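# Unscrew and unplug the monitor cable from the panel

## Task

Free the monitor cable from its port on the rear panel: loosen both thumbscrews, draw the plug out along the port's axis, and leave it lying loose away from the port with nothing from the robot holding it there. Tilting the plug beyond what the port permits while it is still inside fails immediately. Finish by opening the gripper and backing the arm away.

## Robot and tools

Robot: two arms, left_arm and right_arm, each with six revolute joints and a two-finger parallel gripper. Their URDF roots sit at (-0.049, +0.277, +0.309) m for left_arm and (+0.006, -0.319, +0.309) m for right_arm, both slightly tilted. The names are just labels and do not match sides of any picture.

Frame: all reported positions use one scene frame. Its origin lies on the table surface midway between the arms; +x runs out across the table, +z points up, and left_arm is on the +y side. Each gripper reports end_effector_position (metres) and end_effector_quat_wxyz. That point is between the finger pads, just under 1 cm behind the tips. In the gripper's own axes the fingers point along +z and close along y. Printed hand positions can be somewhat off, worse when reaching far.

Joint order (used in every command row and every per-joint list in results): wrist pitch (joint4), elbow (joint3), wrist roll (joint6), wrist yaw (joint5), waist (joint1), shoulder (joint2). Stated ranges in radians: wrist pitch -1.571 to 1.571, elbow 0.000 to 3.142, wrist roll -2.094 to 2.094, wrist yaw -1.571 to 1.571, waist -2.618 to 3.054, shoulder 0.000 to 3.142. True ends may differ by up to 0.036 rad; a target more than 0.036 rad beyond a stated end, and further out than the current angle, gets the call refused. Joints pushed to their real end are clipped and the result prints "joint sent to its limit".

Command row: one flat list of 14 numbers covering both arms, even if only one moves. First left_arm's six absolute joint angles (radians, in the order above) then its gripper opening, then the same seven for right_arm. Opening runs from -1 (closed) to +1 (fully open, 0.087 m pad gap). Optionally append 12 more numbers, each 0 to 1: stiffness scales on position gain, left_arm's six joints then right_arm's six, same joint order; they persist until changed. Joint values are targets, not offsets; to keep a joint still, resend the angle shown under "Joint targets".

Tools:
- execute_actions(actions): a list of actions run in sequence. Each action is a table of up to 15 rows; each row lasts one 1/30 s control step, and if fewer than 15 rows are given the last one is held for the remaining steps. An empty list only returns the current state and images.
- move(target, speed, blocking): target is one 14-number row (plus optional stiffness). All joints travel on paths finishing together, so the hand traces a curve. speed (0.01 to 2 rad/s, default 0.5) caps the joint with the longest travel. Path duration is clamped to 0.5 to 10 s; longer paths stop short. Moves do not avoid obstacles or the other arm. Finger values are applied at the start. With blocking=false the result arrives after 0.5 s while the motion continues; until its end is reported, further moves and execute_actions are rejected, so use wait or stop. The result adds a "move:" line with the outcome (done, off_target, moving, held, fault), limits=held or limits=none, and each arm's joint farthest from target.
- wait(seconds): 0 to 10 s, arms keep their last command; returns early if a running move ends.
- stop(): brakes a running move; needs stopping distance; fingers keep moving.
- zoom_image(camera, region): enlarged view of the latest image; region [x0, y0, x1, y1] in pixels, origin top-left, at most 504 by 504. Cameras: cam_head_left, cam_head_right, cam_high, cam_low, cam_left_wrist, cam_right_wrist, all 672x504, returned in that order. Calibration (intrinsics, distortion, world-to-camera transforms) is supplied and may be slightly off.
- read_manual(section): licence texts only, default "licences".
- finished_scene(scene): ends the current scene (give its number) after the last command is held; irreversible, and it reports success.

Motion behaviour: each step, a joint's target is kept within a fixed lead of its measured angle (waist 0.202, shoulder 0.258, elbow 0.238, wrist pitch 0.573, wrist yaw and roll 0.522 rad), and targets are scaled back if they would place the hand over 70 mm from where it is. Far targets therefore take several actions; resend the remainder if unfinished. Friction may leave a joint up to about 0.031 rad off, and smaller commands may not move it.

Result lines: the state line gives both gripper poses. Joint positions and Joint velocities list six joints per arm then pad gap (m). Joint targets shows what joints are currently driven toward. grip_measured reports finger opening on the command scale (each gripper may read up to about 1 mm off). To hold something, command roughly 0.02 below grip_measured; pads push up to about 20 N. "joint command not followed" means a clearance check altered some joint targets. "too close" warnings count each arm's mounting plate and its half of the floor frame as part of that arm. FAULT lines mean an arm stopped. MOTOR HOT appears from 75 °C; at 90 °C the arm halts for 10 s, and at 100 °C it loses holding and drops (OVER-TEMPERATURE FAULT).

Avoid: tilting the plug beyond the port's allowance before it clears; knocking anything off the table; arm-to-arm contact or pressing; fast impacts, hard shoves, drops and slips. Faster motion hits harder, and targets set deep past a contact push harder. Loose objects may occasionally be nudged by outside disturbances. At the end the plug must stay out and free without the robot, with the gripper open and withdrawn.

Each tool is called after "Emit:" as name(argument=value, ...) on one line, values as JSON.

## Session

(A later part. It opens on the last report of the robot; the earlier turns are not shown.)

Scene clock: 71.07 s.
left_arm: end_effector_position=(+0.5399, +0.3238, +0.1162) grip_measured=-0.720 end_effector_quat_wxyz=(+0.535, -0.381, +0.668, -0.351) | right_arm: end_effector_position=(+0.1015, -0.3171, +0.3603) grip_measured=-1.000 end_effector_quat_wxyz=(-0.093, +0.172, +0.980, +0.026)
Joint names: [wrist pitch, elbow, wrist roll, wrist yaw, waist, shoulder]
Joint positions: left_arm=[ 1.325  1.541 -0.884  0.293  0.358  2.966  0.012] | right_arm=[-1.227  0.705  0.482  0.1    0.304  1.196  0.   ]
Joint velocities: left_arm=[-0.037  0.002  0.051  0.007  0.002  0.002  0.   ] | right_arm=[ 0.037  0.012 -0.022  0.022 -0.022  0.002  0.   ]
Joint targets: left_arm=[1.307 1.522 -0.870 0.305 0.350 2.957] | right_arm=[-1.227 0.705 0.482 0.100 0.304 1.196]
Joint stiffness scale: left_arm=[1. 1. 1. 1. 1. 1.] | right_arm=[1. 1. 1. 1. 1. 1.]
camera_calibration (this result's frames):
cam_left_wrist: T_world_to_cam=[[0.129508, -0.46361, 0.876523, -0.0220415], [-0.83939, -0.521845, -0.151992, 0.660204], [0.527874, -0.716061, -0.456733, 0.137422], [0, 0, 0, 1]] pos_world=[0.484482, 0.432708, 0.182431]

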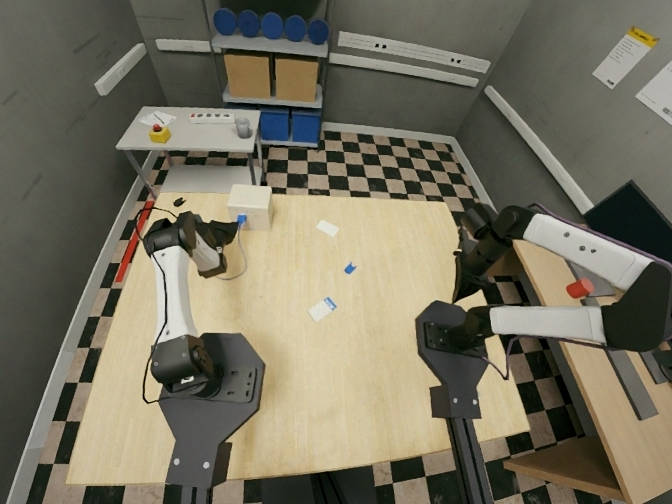

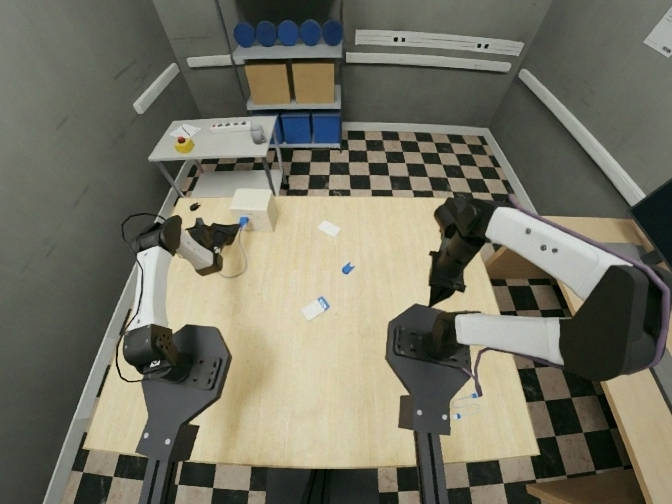

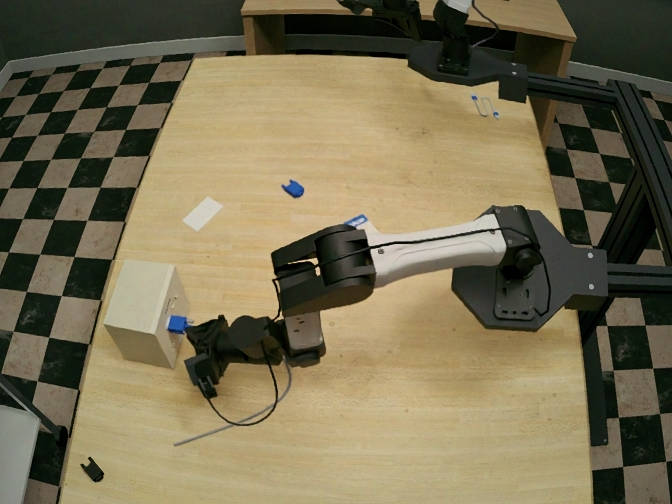

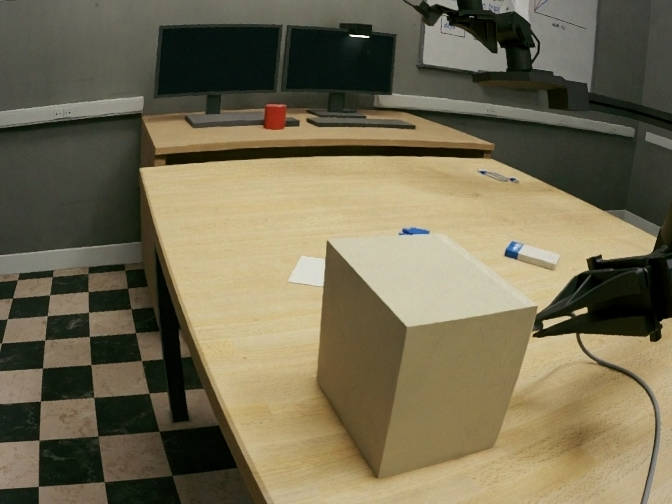

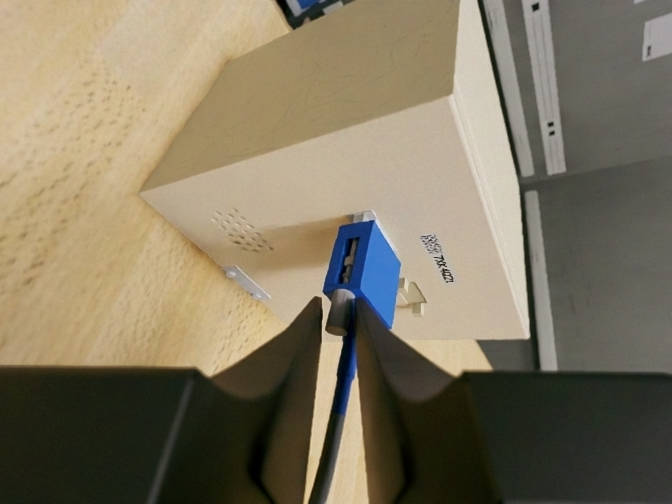

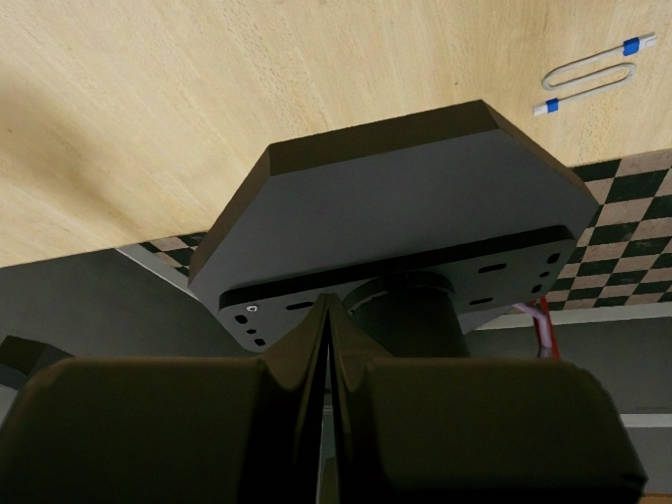

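Emit:
execute_actions(actions=[[[1.325,1.55,-0.88,0.29,0.358,2.978,-0.86, -1.227,0.705,0.482,0.1,0.304,1.196,-1]],[[1.345,1.587,-1.18,0.252,0.358,3.03,-0.86, -1.227,0.705,0.482,0.1,0.304,1.196,-1]],[[1.365,1.626,-1.48,0.235,0.358,3.084,-0.86, -1.227,0.705,0.482,0.1,0.304,1.196,-1]],[[1.38,1.669,-1.79,0.245,0.358,3.13,-0.86, -1.227,0.705,0.482,0.1,0.304,1.196,-1]],[[1.365,1.645,-1.77,0.25,0.358,3.11,-0.72, -1.227,0.705,0.482,0.1,0.304,1.196,-1]],[[1.345,1.594,-1.46,0.25,0.358,3.056,-0.72, -1.227,0.705,0.482,0.1,0.304,1.196,-1]],[[1.325,1.555,-1.16,0.272,0.358,3.002,-0.72, -1.227,0.705,0.482,0.1,0.304,1.196,-1]],[[1.307,1.522,-0.87,0.305,0.358,2.957,-0.72, -1.227,0.705,0.482,0.1,0.304,1.196,-1]],
[[1.325,1.55,-0.88,0.29,0.358,2.978,-0.86, -1.227,0.705,0.482,0.1,0.304,1.196,-1]],[[1.345,1.587,-1.18,0.252,0.358,3.03,-0.86, -1.227,0.705,0.482,0.1,0.304,1.196,-1]],[[1.365,1.626,-1.48,0.235,0.358,3.084,-0.86, -1.227,0.705,0.482,0.1,0.304,1.196,-1]],[[1.38,1.669,-1.79,0.245,0.358,3.13,-0.86, -1.227,0.705,0.482,0.1,0.304,1.196,-1]],[[1.365,1.645,-1.77,0.25,0.358,3.11,-0.72, -1.227,0.705,0.482,0.1,0.304,1.196,-1]],[[1.345,1.594,-1.46,0.25,0.358,3.056,-0.72, -1.227,0.705,0.482,0.1,0.304,1.196,-1]],[[1.325,1.555,-1.16,0.272,0.358,3.002,-0.72, -1.227,0.705,0.482,0.1,0.304,1.196,-1]],[[1.307,1.522,-0.87,0.305,0.358,2.957,-0.72, -1.227,0.705,0.482,0.1,0.304,1.196,-1]],
[[1.325,1.55,-0.88,0.29,0.358,2.978,-0.86, -1.227,0.705,0.482,0.1,0.304,1.196,-1]],[[1.345,1.587,-1.18,0.252,0.358,3.03,-0.86, -1.227,0.705,0.482,0.1,0.304,1.196,-1]],[[1.365,1.626,-1.48,0.235,0.358,3.084,-0.86, -1.227,0.705,0.482,0.1,0.304,1.196,-1]],[[1.38,1.669,-1.79,0.245,0.358,3.13,-0.86, -1.227,0.705,0.482,0.1,0.304,1.196,-1]],[[1.365,1.645,-1.77,0.25,0.358,3.11,-0.72, -1.227,0.705,0.482,0.1,0.304,1.196,-1]],[[1.345,1.594,-1.46,0.25,0.358,3.056,-0.72, -1.227,0.705,0.482,0.1,0.304,1.196,-1]],[[1.325,1.555,-1.16,0.272,0.358,3.002,-0.72, -1.227,0.705,0.482,0.1,0.304,1.196,-1]],[[1.307,1.522,-0.87,0.305,0.358,2.957,-0.72, -1.227,0.705,0.482,0.1,0.304,1.196,-1]]])

Emit:
zoom_image(camera="cam_left_wrist", region=[270, 200, 430, 380])

Scene clock: 84.50 s.
left_arm: end_effector_position=(+0.5405, +0.3281, +0.1176) grip_measured=-0.720 end_effector_quat_wxyz=(+0.537, -0.383, +0.665, -0.349) | right_arm: end_effector_position=(+0.1015, -0.3171, +0.3603) grip_measured=-1.000 end_effector_quat_wxyz=(-0.093, +0.172, +0.980, +0.026)
Joint names: [wrist pitch, elbow, wrist roll, wrist yaw, waist, shoulder]
Joint positions: left_arm=[ 1.328  1.542 -0.885  0.293  0.364  2.964  0.012] | right_arm=[-1.227  0.705  0.482  0.1    0.304  1.196  0.   ]
Joint velocities: left_arm=[ 0.066 -0.022  0.081  0.007 -0.012 -0.007 -0.002] | right_arm=[-0.007 -0.012 -0.051 -0.022 -0.007 -0.002  0.   ]
Joint targets: left_arm=[1.307 1.522 -0.870 0.305 0.358 2.957] | right_arm=[-1.227 0.705 0.482 0.100 0.304 1.196]
Joint stiffness scale: left_arm=[1. 1. 1. 1. 1. 1.] | right_arm=[1. 1. 1. 1. 1. 1.]
camera_calibration (this result's frames):
cam_left_wrist: T_world_to_cam=[[0.129005, -0.463564, 0.876622, -0.0211048], [-0.83504, -0.52758, -0.156102, 0.6631], [0.534851, -0.711877, -0.455154, 0.135427], [0, 0, 0, 1]] pos_world=[0.484005, 0.436462, 0.183652]

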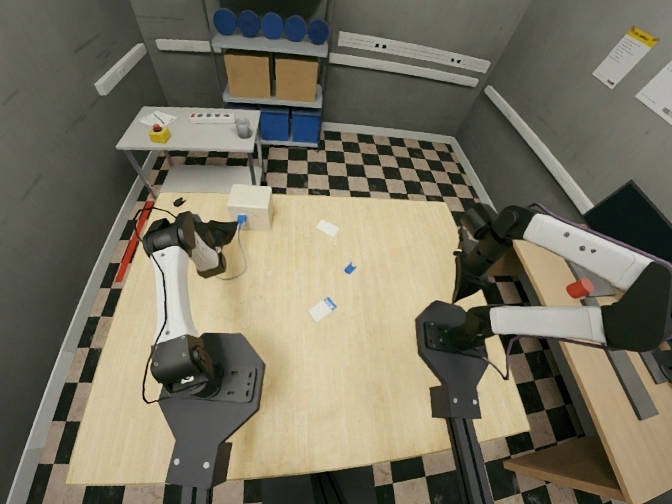

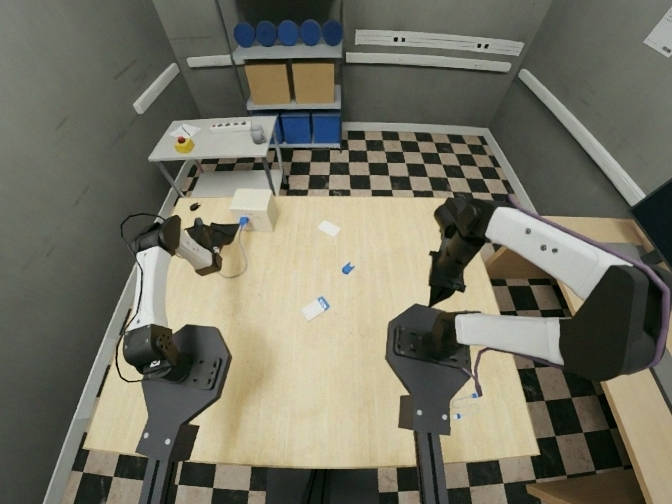

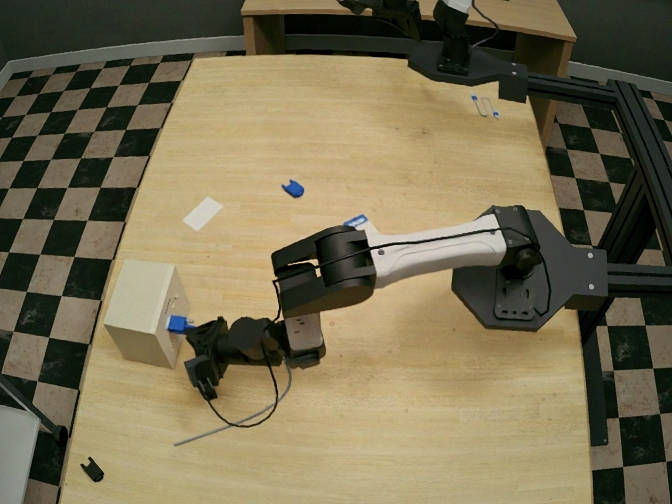

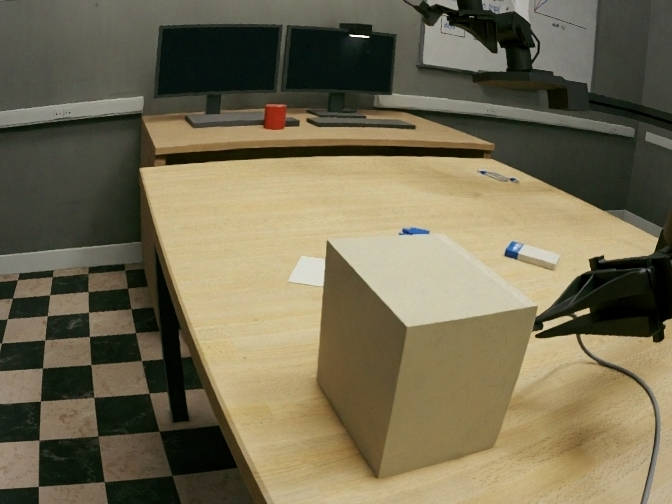

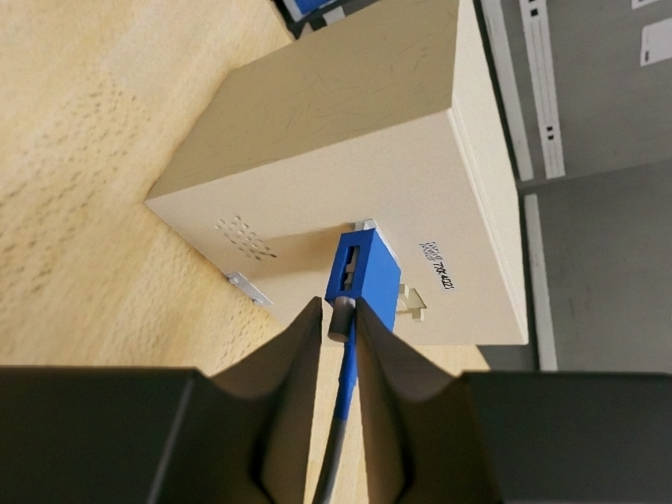

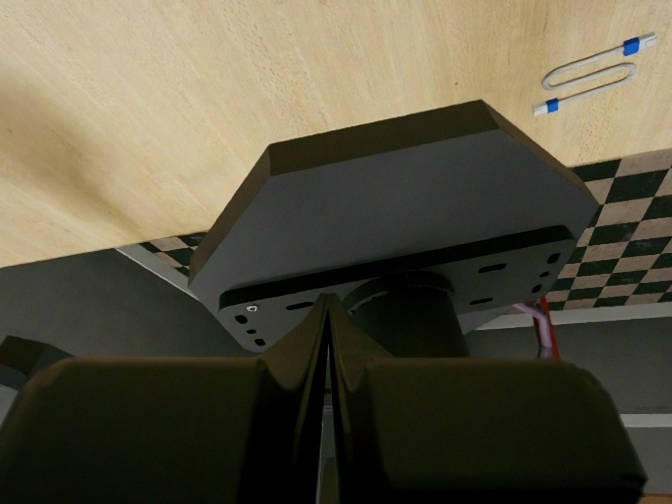

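Region (270, 200, 430, 380) of cam_left_wrist's 672x504 image, scaled by 2.800, with more detail than that image has.

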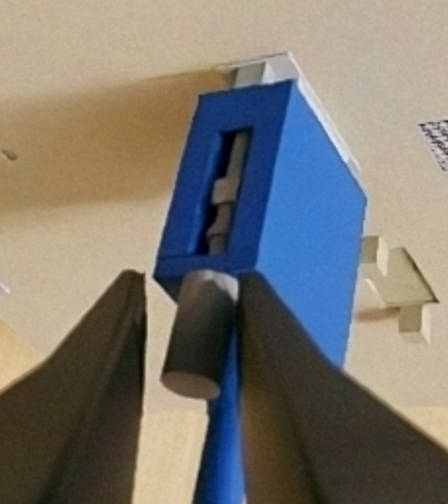

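Emit:
move(target=[1.435,1.37,-0.88,0.31,0.38,2.90,-0.57, -1.227,0.705,0.482,0.1,0.304,1.196,-1], speed=0.3)

Emit:
move(target=[1.15,1.17,-0.5,0.3,0.36,2.55,-0.57, -1.227,0.705,0.482,0.1,0.304,1.196,-1], speed=0.6)

Emit:
move(target=[1.25,1.2,1.86,0.045,0.095,2.68,-0.57, -1.227,0.705,0.482,0.1,0.304,1.196,-1], speed=1.5)

Emit:
move(target=[1.555,1.43,1.86,0.045,0.11,3.085,-0.57, -1.227,0.705,0.482,0.1,0.304,1.196,-1], speed=0.4)

Scene clock: 87.33 s.
left_arm: end_effector_position=(+0.5149, +0.3252, +0.1267) grip_measured=-0.570 end_effector_quat_wxyz=(+0.540, -0.379, +0.667, -0.347) | right_arm: end_effector_position=(+0.1015, -0.3171, +0.3603) grip_measured=-1.000 end_effector_quat_wxyz=(-0.093, +0.172, +0.980, +0.026)
Joint names: [wrist pitch, elbow, wrist roll, wrist yaw, waist, shoulder]
Joint positions: left_arm=[ 1.43   1.389 -0.875  0.299  0.37   2.91   0.019] | right_arm=[-1.227  0.705  0.482  0.1    0.304  1.196  0.   ]
Joint velocities: left_arm=[-0.051 -0.017 -0.051 -0.007 -0.007 -0.002  0.   ] | right_arm=[-0.095 -0.012 -0.007 -0.007 -0.007 -0.017  0.   ]
Joint targets: left_arm=[1.435 1.370 -0.880 0.310 0.380 2.900] | right_arm=[-1.227 0.705 0.482 0.100 0.304 1.196]
Joint stiffness scale: left_arm=[1. 1. 1. 1. 1. 1.] | right_arm=[1. 1. 1. 1. 1. 1.]
move: done; limits=none; left_arm: farthest joint: the elbow, 0.019 radians from its target (0.172 radians at the start); right_arm: farthest joint: the waist, 0.000 radians from its target (0.000 radians at the start)
camera_calibration (this result's frames):
cam_left_wrist: T_world_to_cam=[[0.125324, -0.472732, 0.872249, -0.0217164], [-0.835401, -0.524526, -0.164247, 0.641923], [0.535162, -0.708093, -0.460657, 0.15047], [0, 0, 0, 1]] pos_world=[0.458459, 0.432986, 0.193691]

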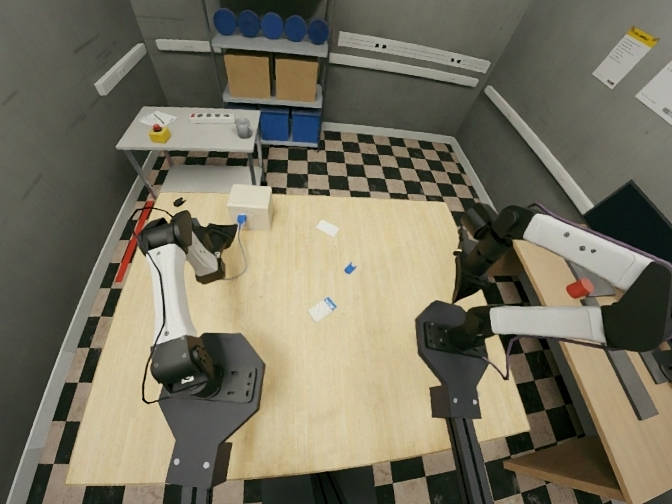

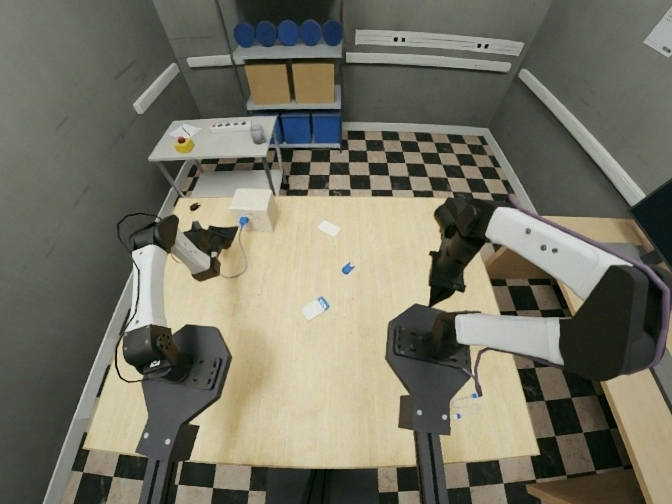

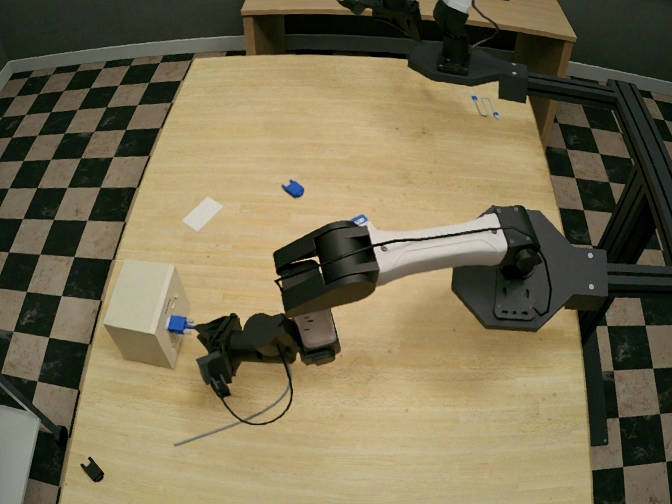

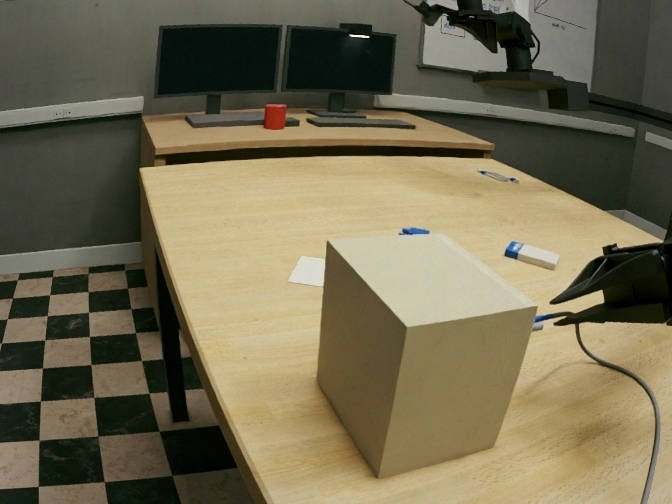

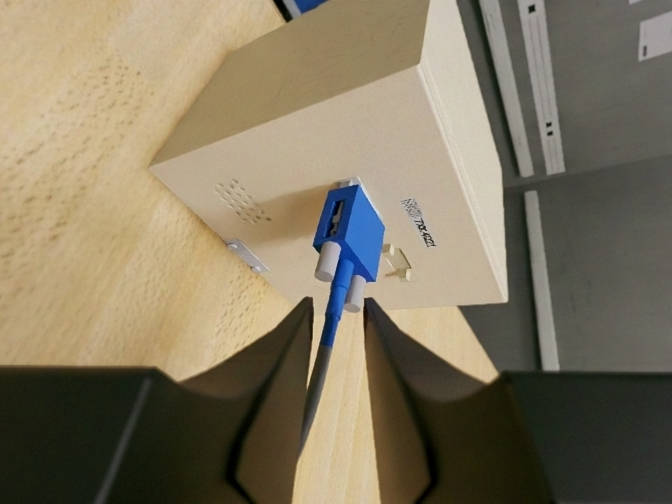

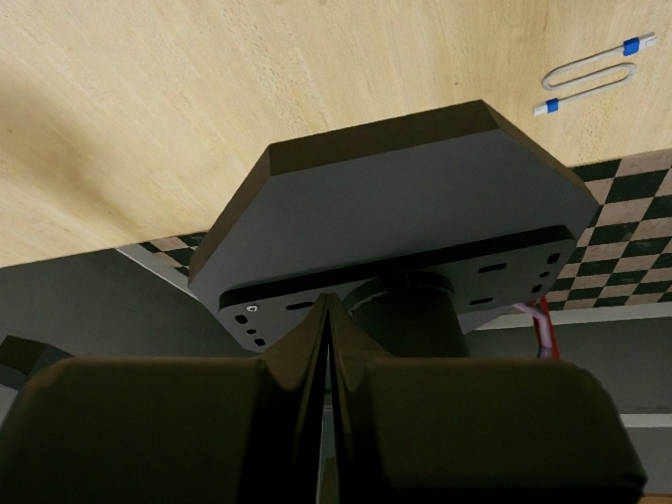

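Scene clock: 88.77 s.
left_arm: end_effector_position=(+0.5134, +0.3465, +0.1912) grip_measured=-0.570 end_effector_quat_wxyz=(+0.553, -0.264, +0.751, -0.244) | right_arm: end_effector_position=(+0.1015, -0.3171, +0.3603) grip_measured=-1.000 end_effector_quat_wxyz=(-0.093, +0.172, +0.980, +0.026)
Joint names: [wrist pitch, elbow, wrist roll, wrist yaw, waist, shoulder]
Joint positions: left_arm=[ 1.17   1.188 -0.506  0.299  0.37   2.553  0.019] | right_arm=[-1.227  0.705  0.482  0.1    0.304  1.196  0.   ]
Joint velocities: left_arm=[ 0.022  0.007 -0.037 -0.037 -0.007 -0.017  0.   ] | right_arm=[-0.037  0.012 -0.125 -0.007  0.007  0.002  0.   ]
Joint targets: left_arm=[1.150 1.170 -0.500 0.300 0.360 2.550] | right_arm=[-1.227 0.705 0.482 0.100 0.304 1.196]
Joint stiffness scale: left_arm=[1. 1. 1. 1. 1. 1.] | right_arm=[1. 1. 1. 1. 1. 1.]
move: done; limits=none; left_arm: farthest joint: the wrist pitch, 0.020 radians from its target (0.280 radians at the start); right_arm: farthest joint: the waist, 0.000 radians from its target (0.000 radians at the start)
camera_calibration (this result's frames):
cam_left_wrist: T_world_to_cam=[[0.12236, -0.741261, 0.65997, 0.0675165], [-0.89457, -0.370372, -0.250137, 0.655766], [0.429852, -0.559782, -0.708429, 0.246163], [0, 0, 0, 1]] pos_world=[0.472554, 0.430722, 0.293862]

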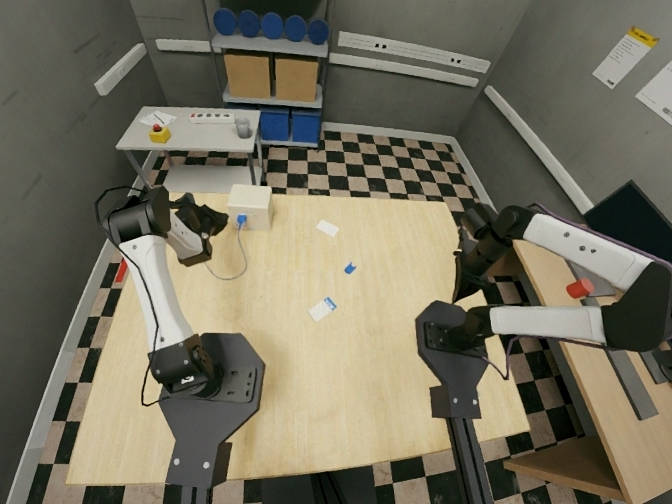

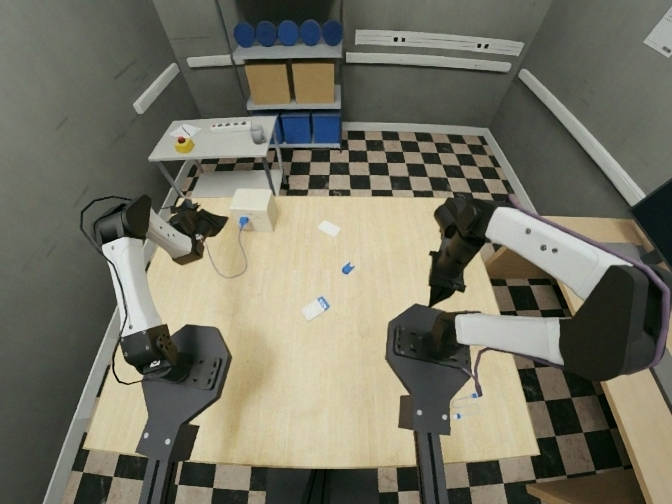

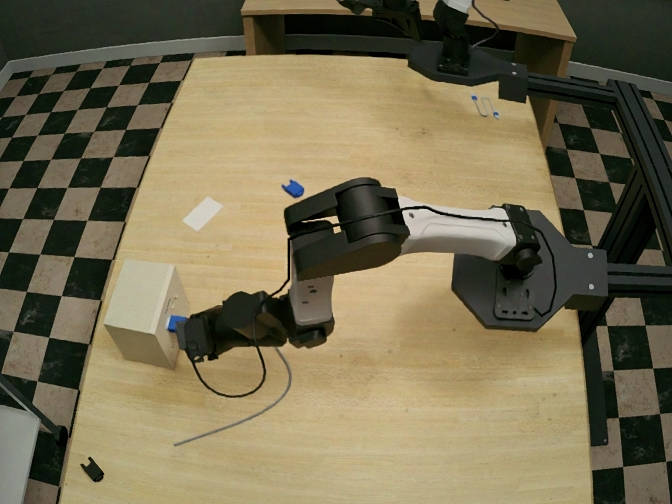

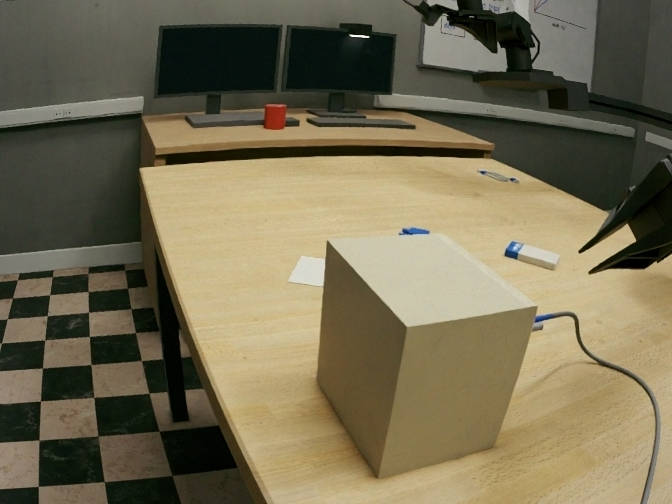

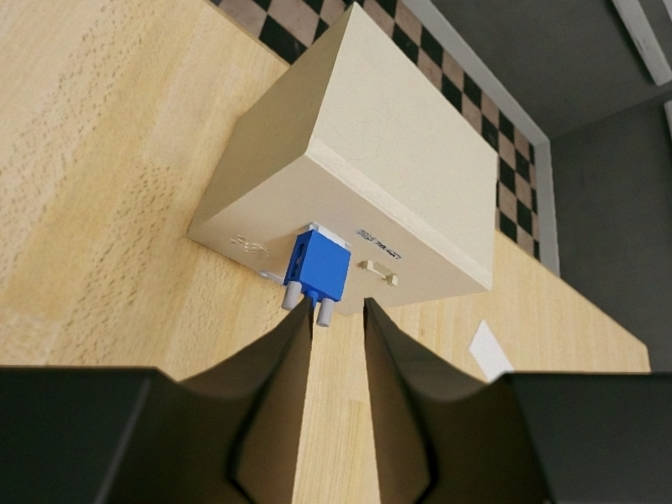

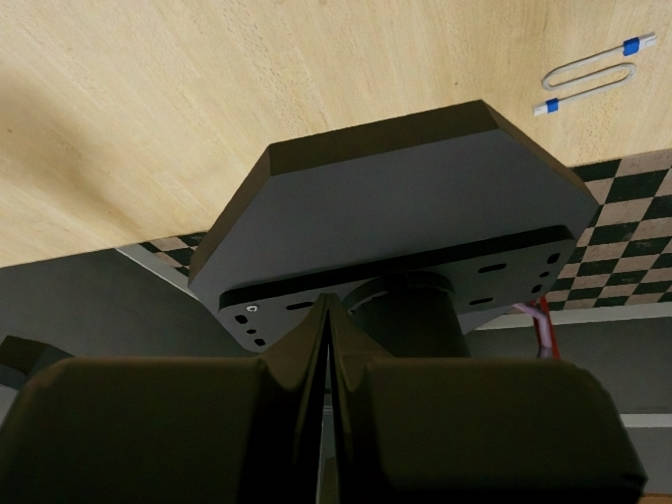

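Scene clock: 91.43 s.
left_arm: end_effector_position=(+0.5282, +0.2936, +0.1997) grip_measured=-0.570 end_effector_quat_wxyz=(+0.424, +0.621, +0.517, +0.410) | right_arm: end_effector_position=(+0.1015, -0.3171, +0.3603) grip_measured=-1.000 end_effector_quat_wxyz=(-0.093, +0.172, +0.980, +0.026)
Joint names: [wrist pitch, elbow, wrist roll, wrist yaw, waist, shoulder]
Joint positions: left_arm=[1.244 1.188 1.853 0.057 0.101 2.661 0.019] | right_arm=[-1.227  0.705  0.482  0.1    0.304  1.196  0.   ]
Joint velocities: left_arm=[-0.007 -0.012 -0.022  0.022 -0.012 -0.012  0.   ] | right_arm=[ 0.007 -0.007  0.051  0.037 -0.012 -0.017  0.   ]
Joint targets: left_arm=[1.250 1.200 1.860 0.045 0.095 2.680] | right_arm=[-1.227 0.705 0.482 0.100 0.304 1.196]
Joint stiffness scale: left_arm=[1. 1. 1. 1. 1. 1.] | right_arm=[1. 1. 1. 1. 1. 1.]
move: done; limits=none; left_arm: farthest joint: the shoulder, 0.019 radians from its target (0.127 radians at the start); right_arm: farthest joint: the waist, 0.000 radians from its target (0.000 radians at the start)
camera_calibration (this result's frames):
cam_left_wrist: T_world_to_cam=[[-0.298952, 0.107713, -0.948169, 0.315244], [-0.638387, 0.715955, 0.282613, 0.0909295], [0.709288, 0.689787, -0.145274, -0.410682], [0, 0, 0, 1]] pos_world=[0.443583, 0.184225, 0.213545]

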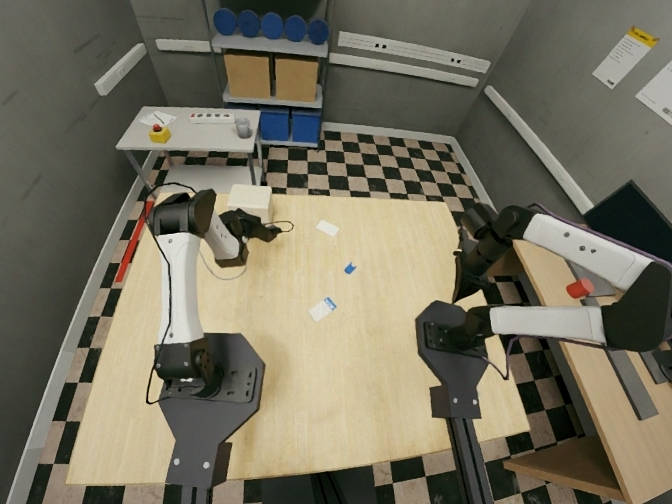

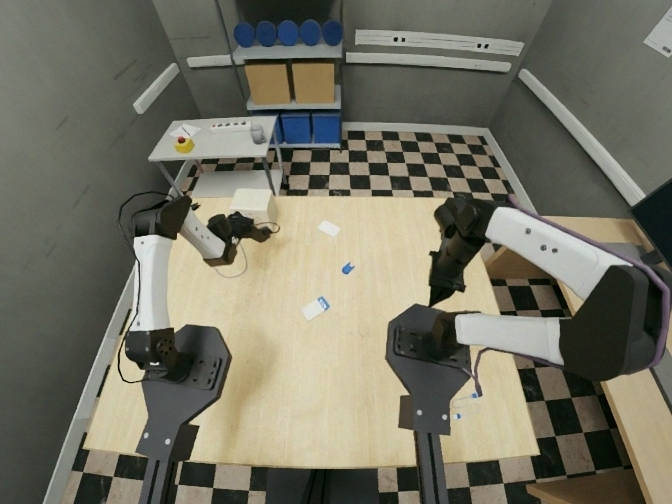

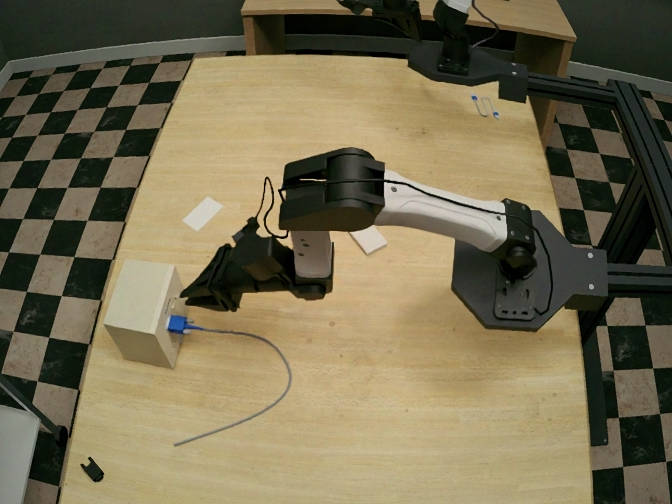

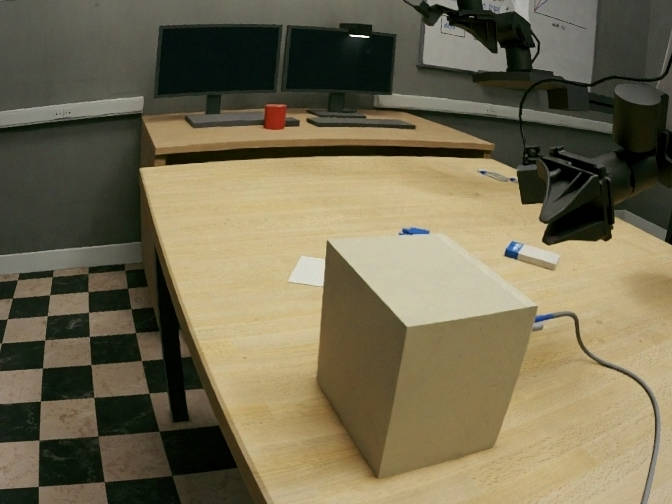

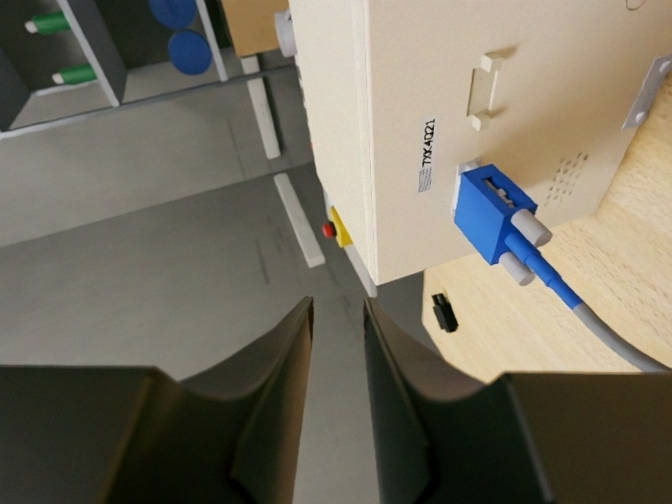

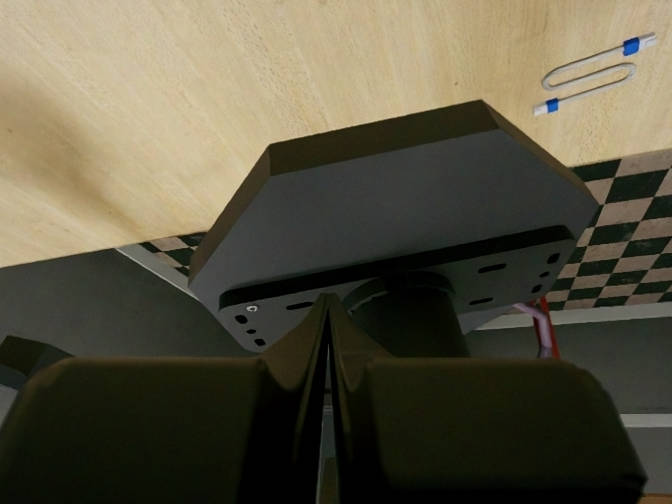

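Scene clock: 93.23 s.
left_arm: end_effector_position=(+0.5061, +0.2781, +0.1158) grip_measured=-0.570 end_effector_quat_wxyz=(+0.448, +0.592, +0.498, +0.448) | right_arm: end_effector_position=(+0.1015, -0.3171, +0.3603) grip_measured=-1.000 end_effector_quat_wxyz=(-0.093, +0.172, +0.980, +0.026)
Joint names: [wrist pitch, elbow, wrist roll, wrist yaw, waist, shoulder]
Joint positions: left_arm=[1.549 1.41  1.853 0.057 0.101 3.073 0.019] | right_arm=[-1.227  0.705  0.482  0.1    0.304  1.196  0.   ]
Joint velocities: left_arm=[-0.037 -0.017 -0.095 -0.022  0.017 -0.027 -0.001] | right_arm=[ 0.022 -0.022  0.022  0.037  0.027 -0.017  0.   ]
Joint targets: left_arm=[1.555 1.430 1.860 0.045 0.110 3.085] | right_arm=[-1.227 0.705 0.482 0.100 0.304 1.196]
Joint stiffness scale: left_arm=[1. 1. 1. 1. 1. 1.] | right_arm=[1. 1. 1. 1. 1. 1.]
move: done; limits=none; left_arm: farthest joint: the elbow, 0.020 radians from its target (0.242 radians at the start); right_arm: farthest joint: the waist, 0.000 radians from its target (0.000 radians at the start)
camera_calibration (this result's frames):
cam_left_wrist: T_world_to_cam=[[-0.193015, 0.10424, -0.975643, 0.181329], [-0.680458, 0.70216, 0.209638, 0.145212], [0.70691, 0.704347, -0.0645965, -0.408714], [0, 0, 0, 1]] pos_world=[0.422734, 0.167013, 0.120069]

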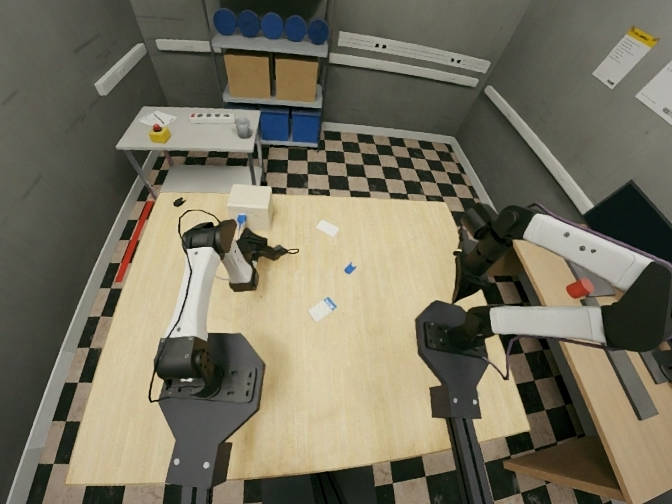

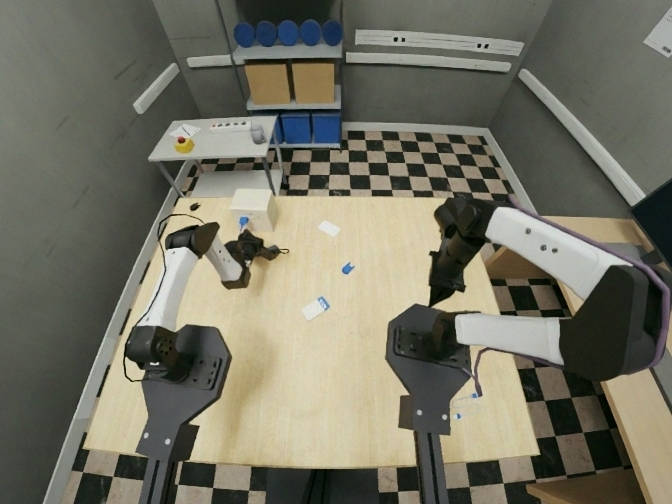

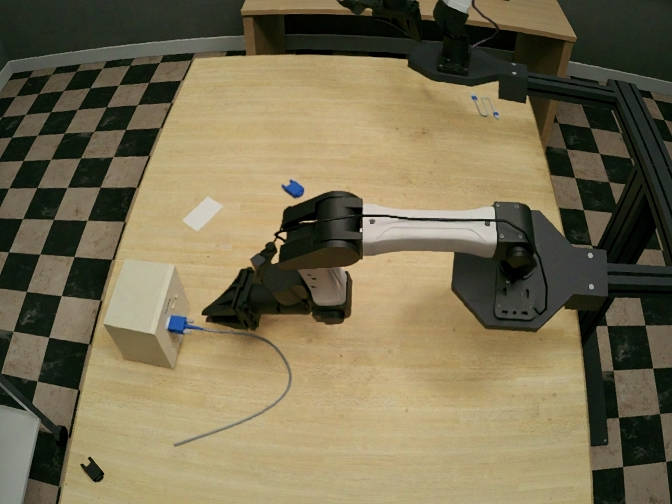

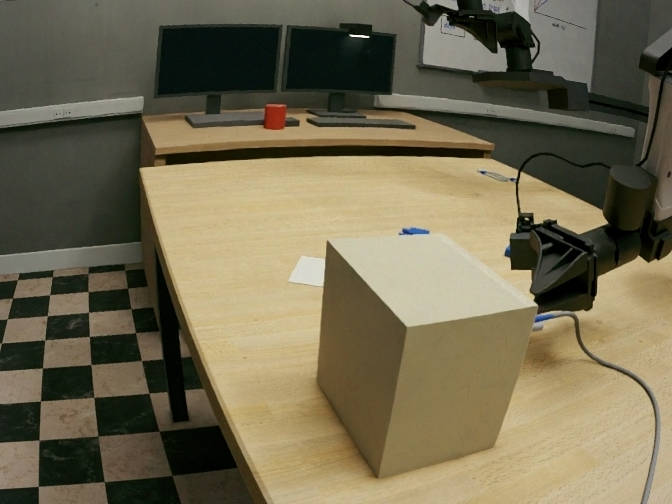

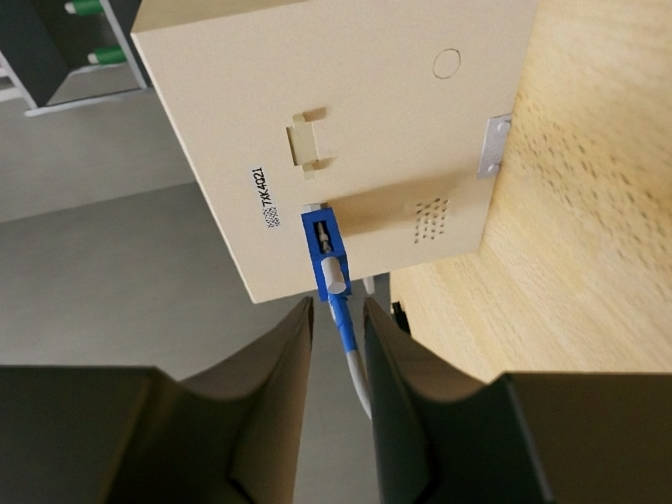

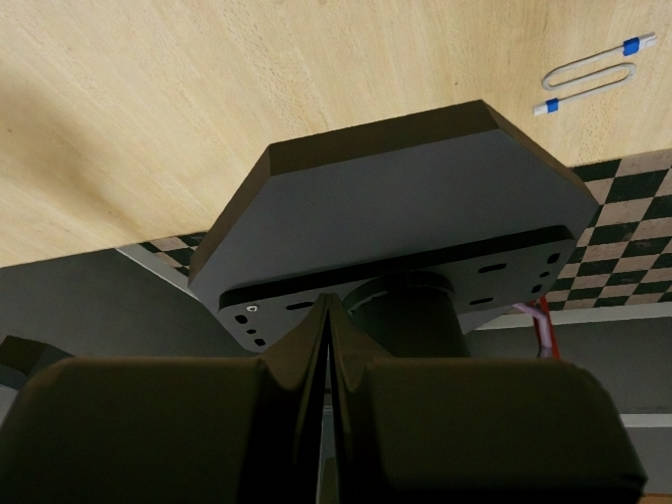

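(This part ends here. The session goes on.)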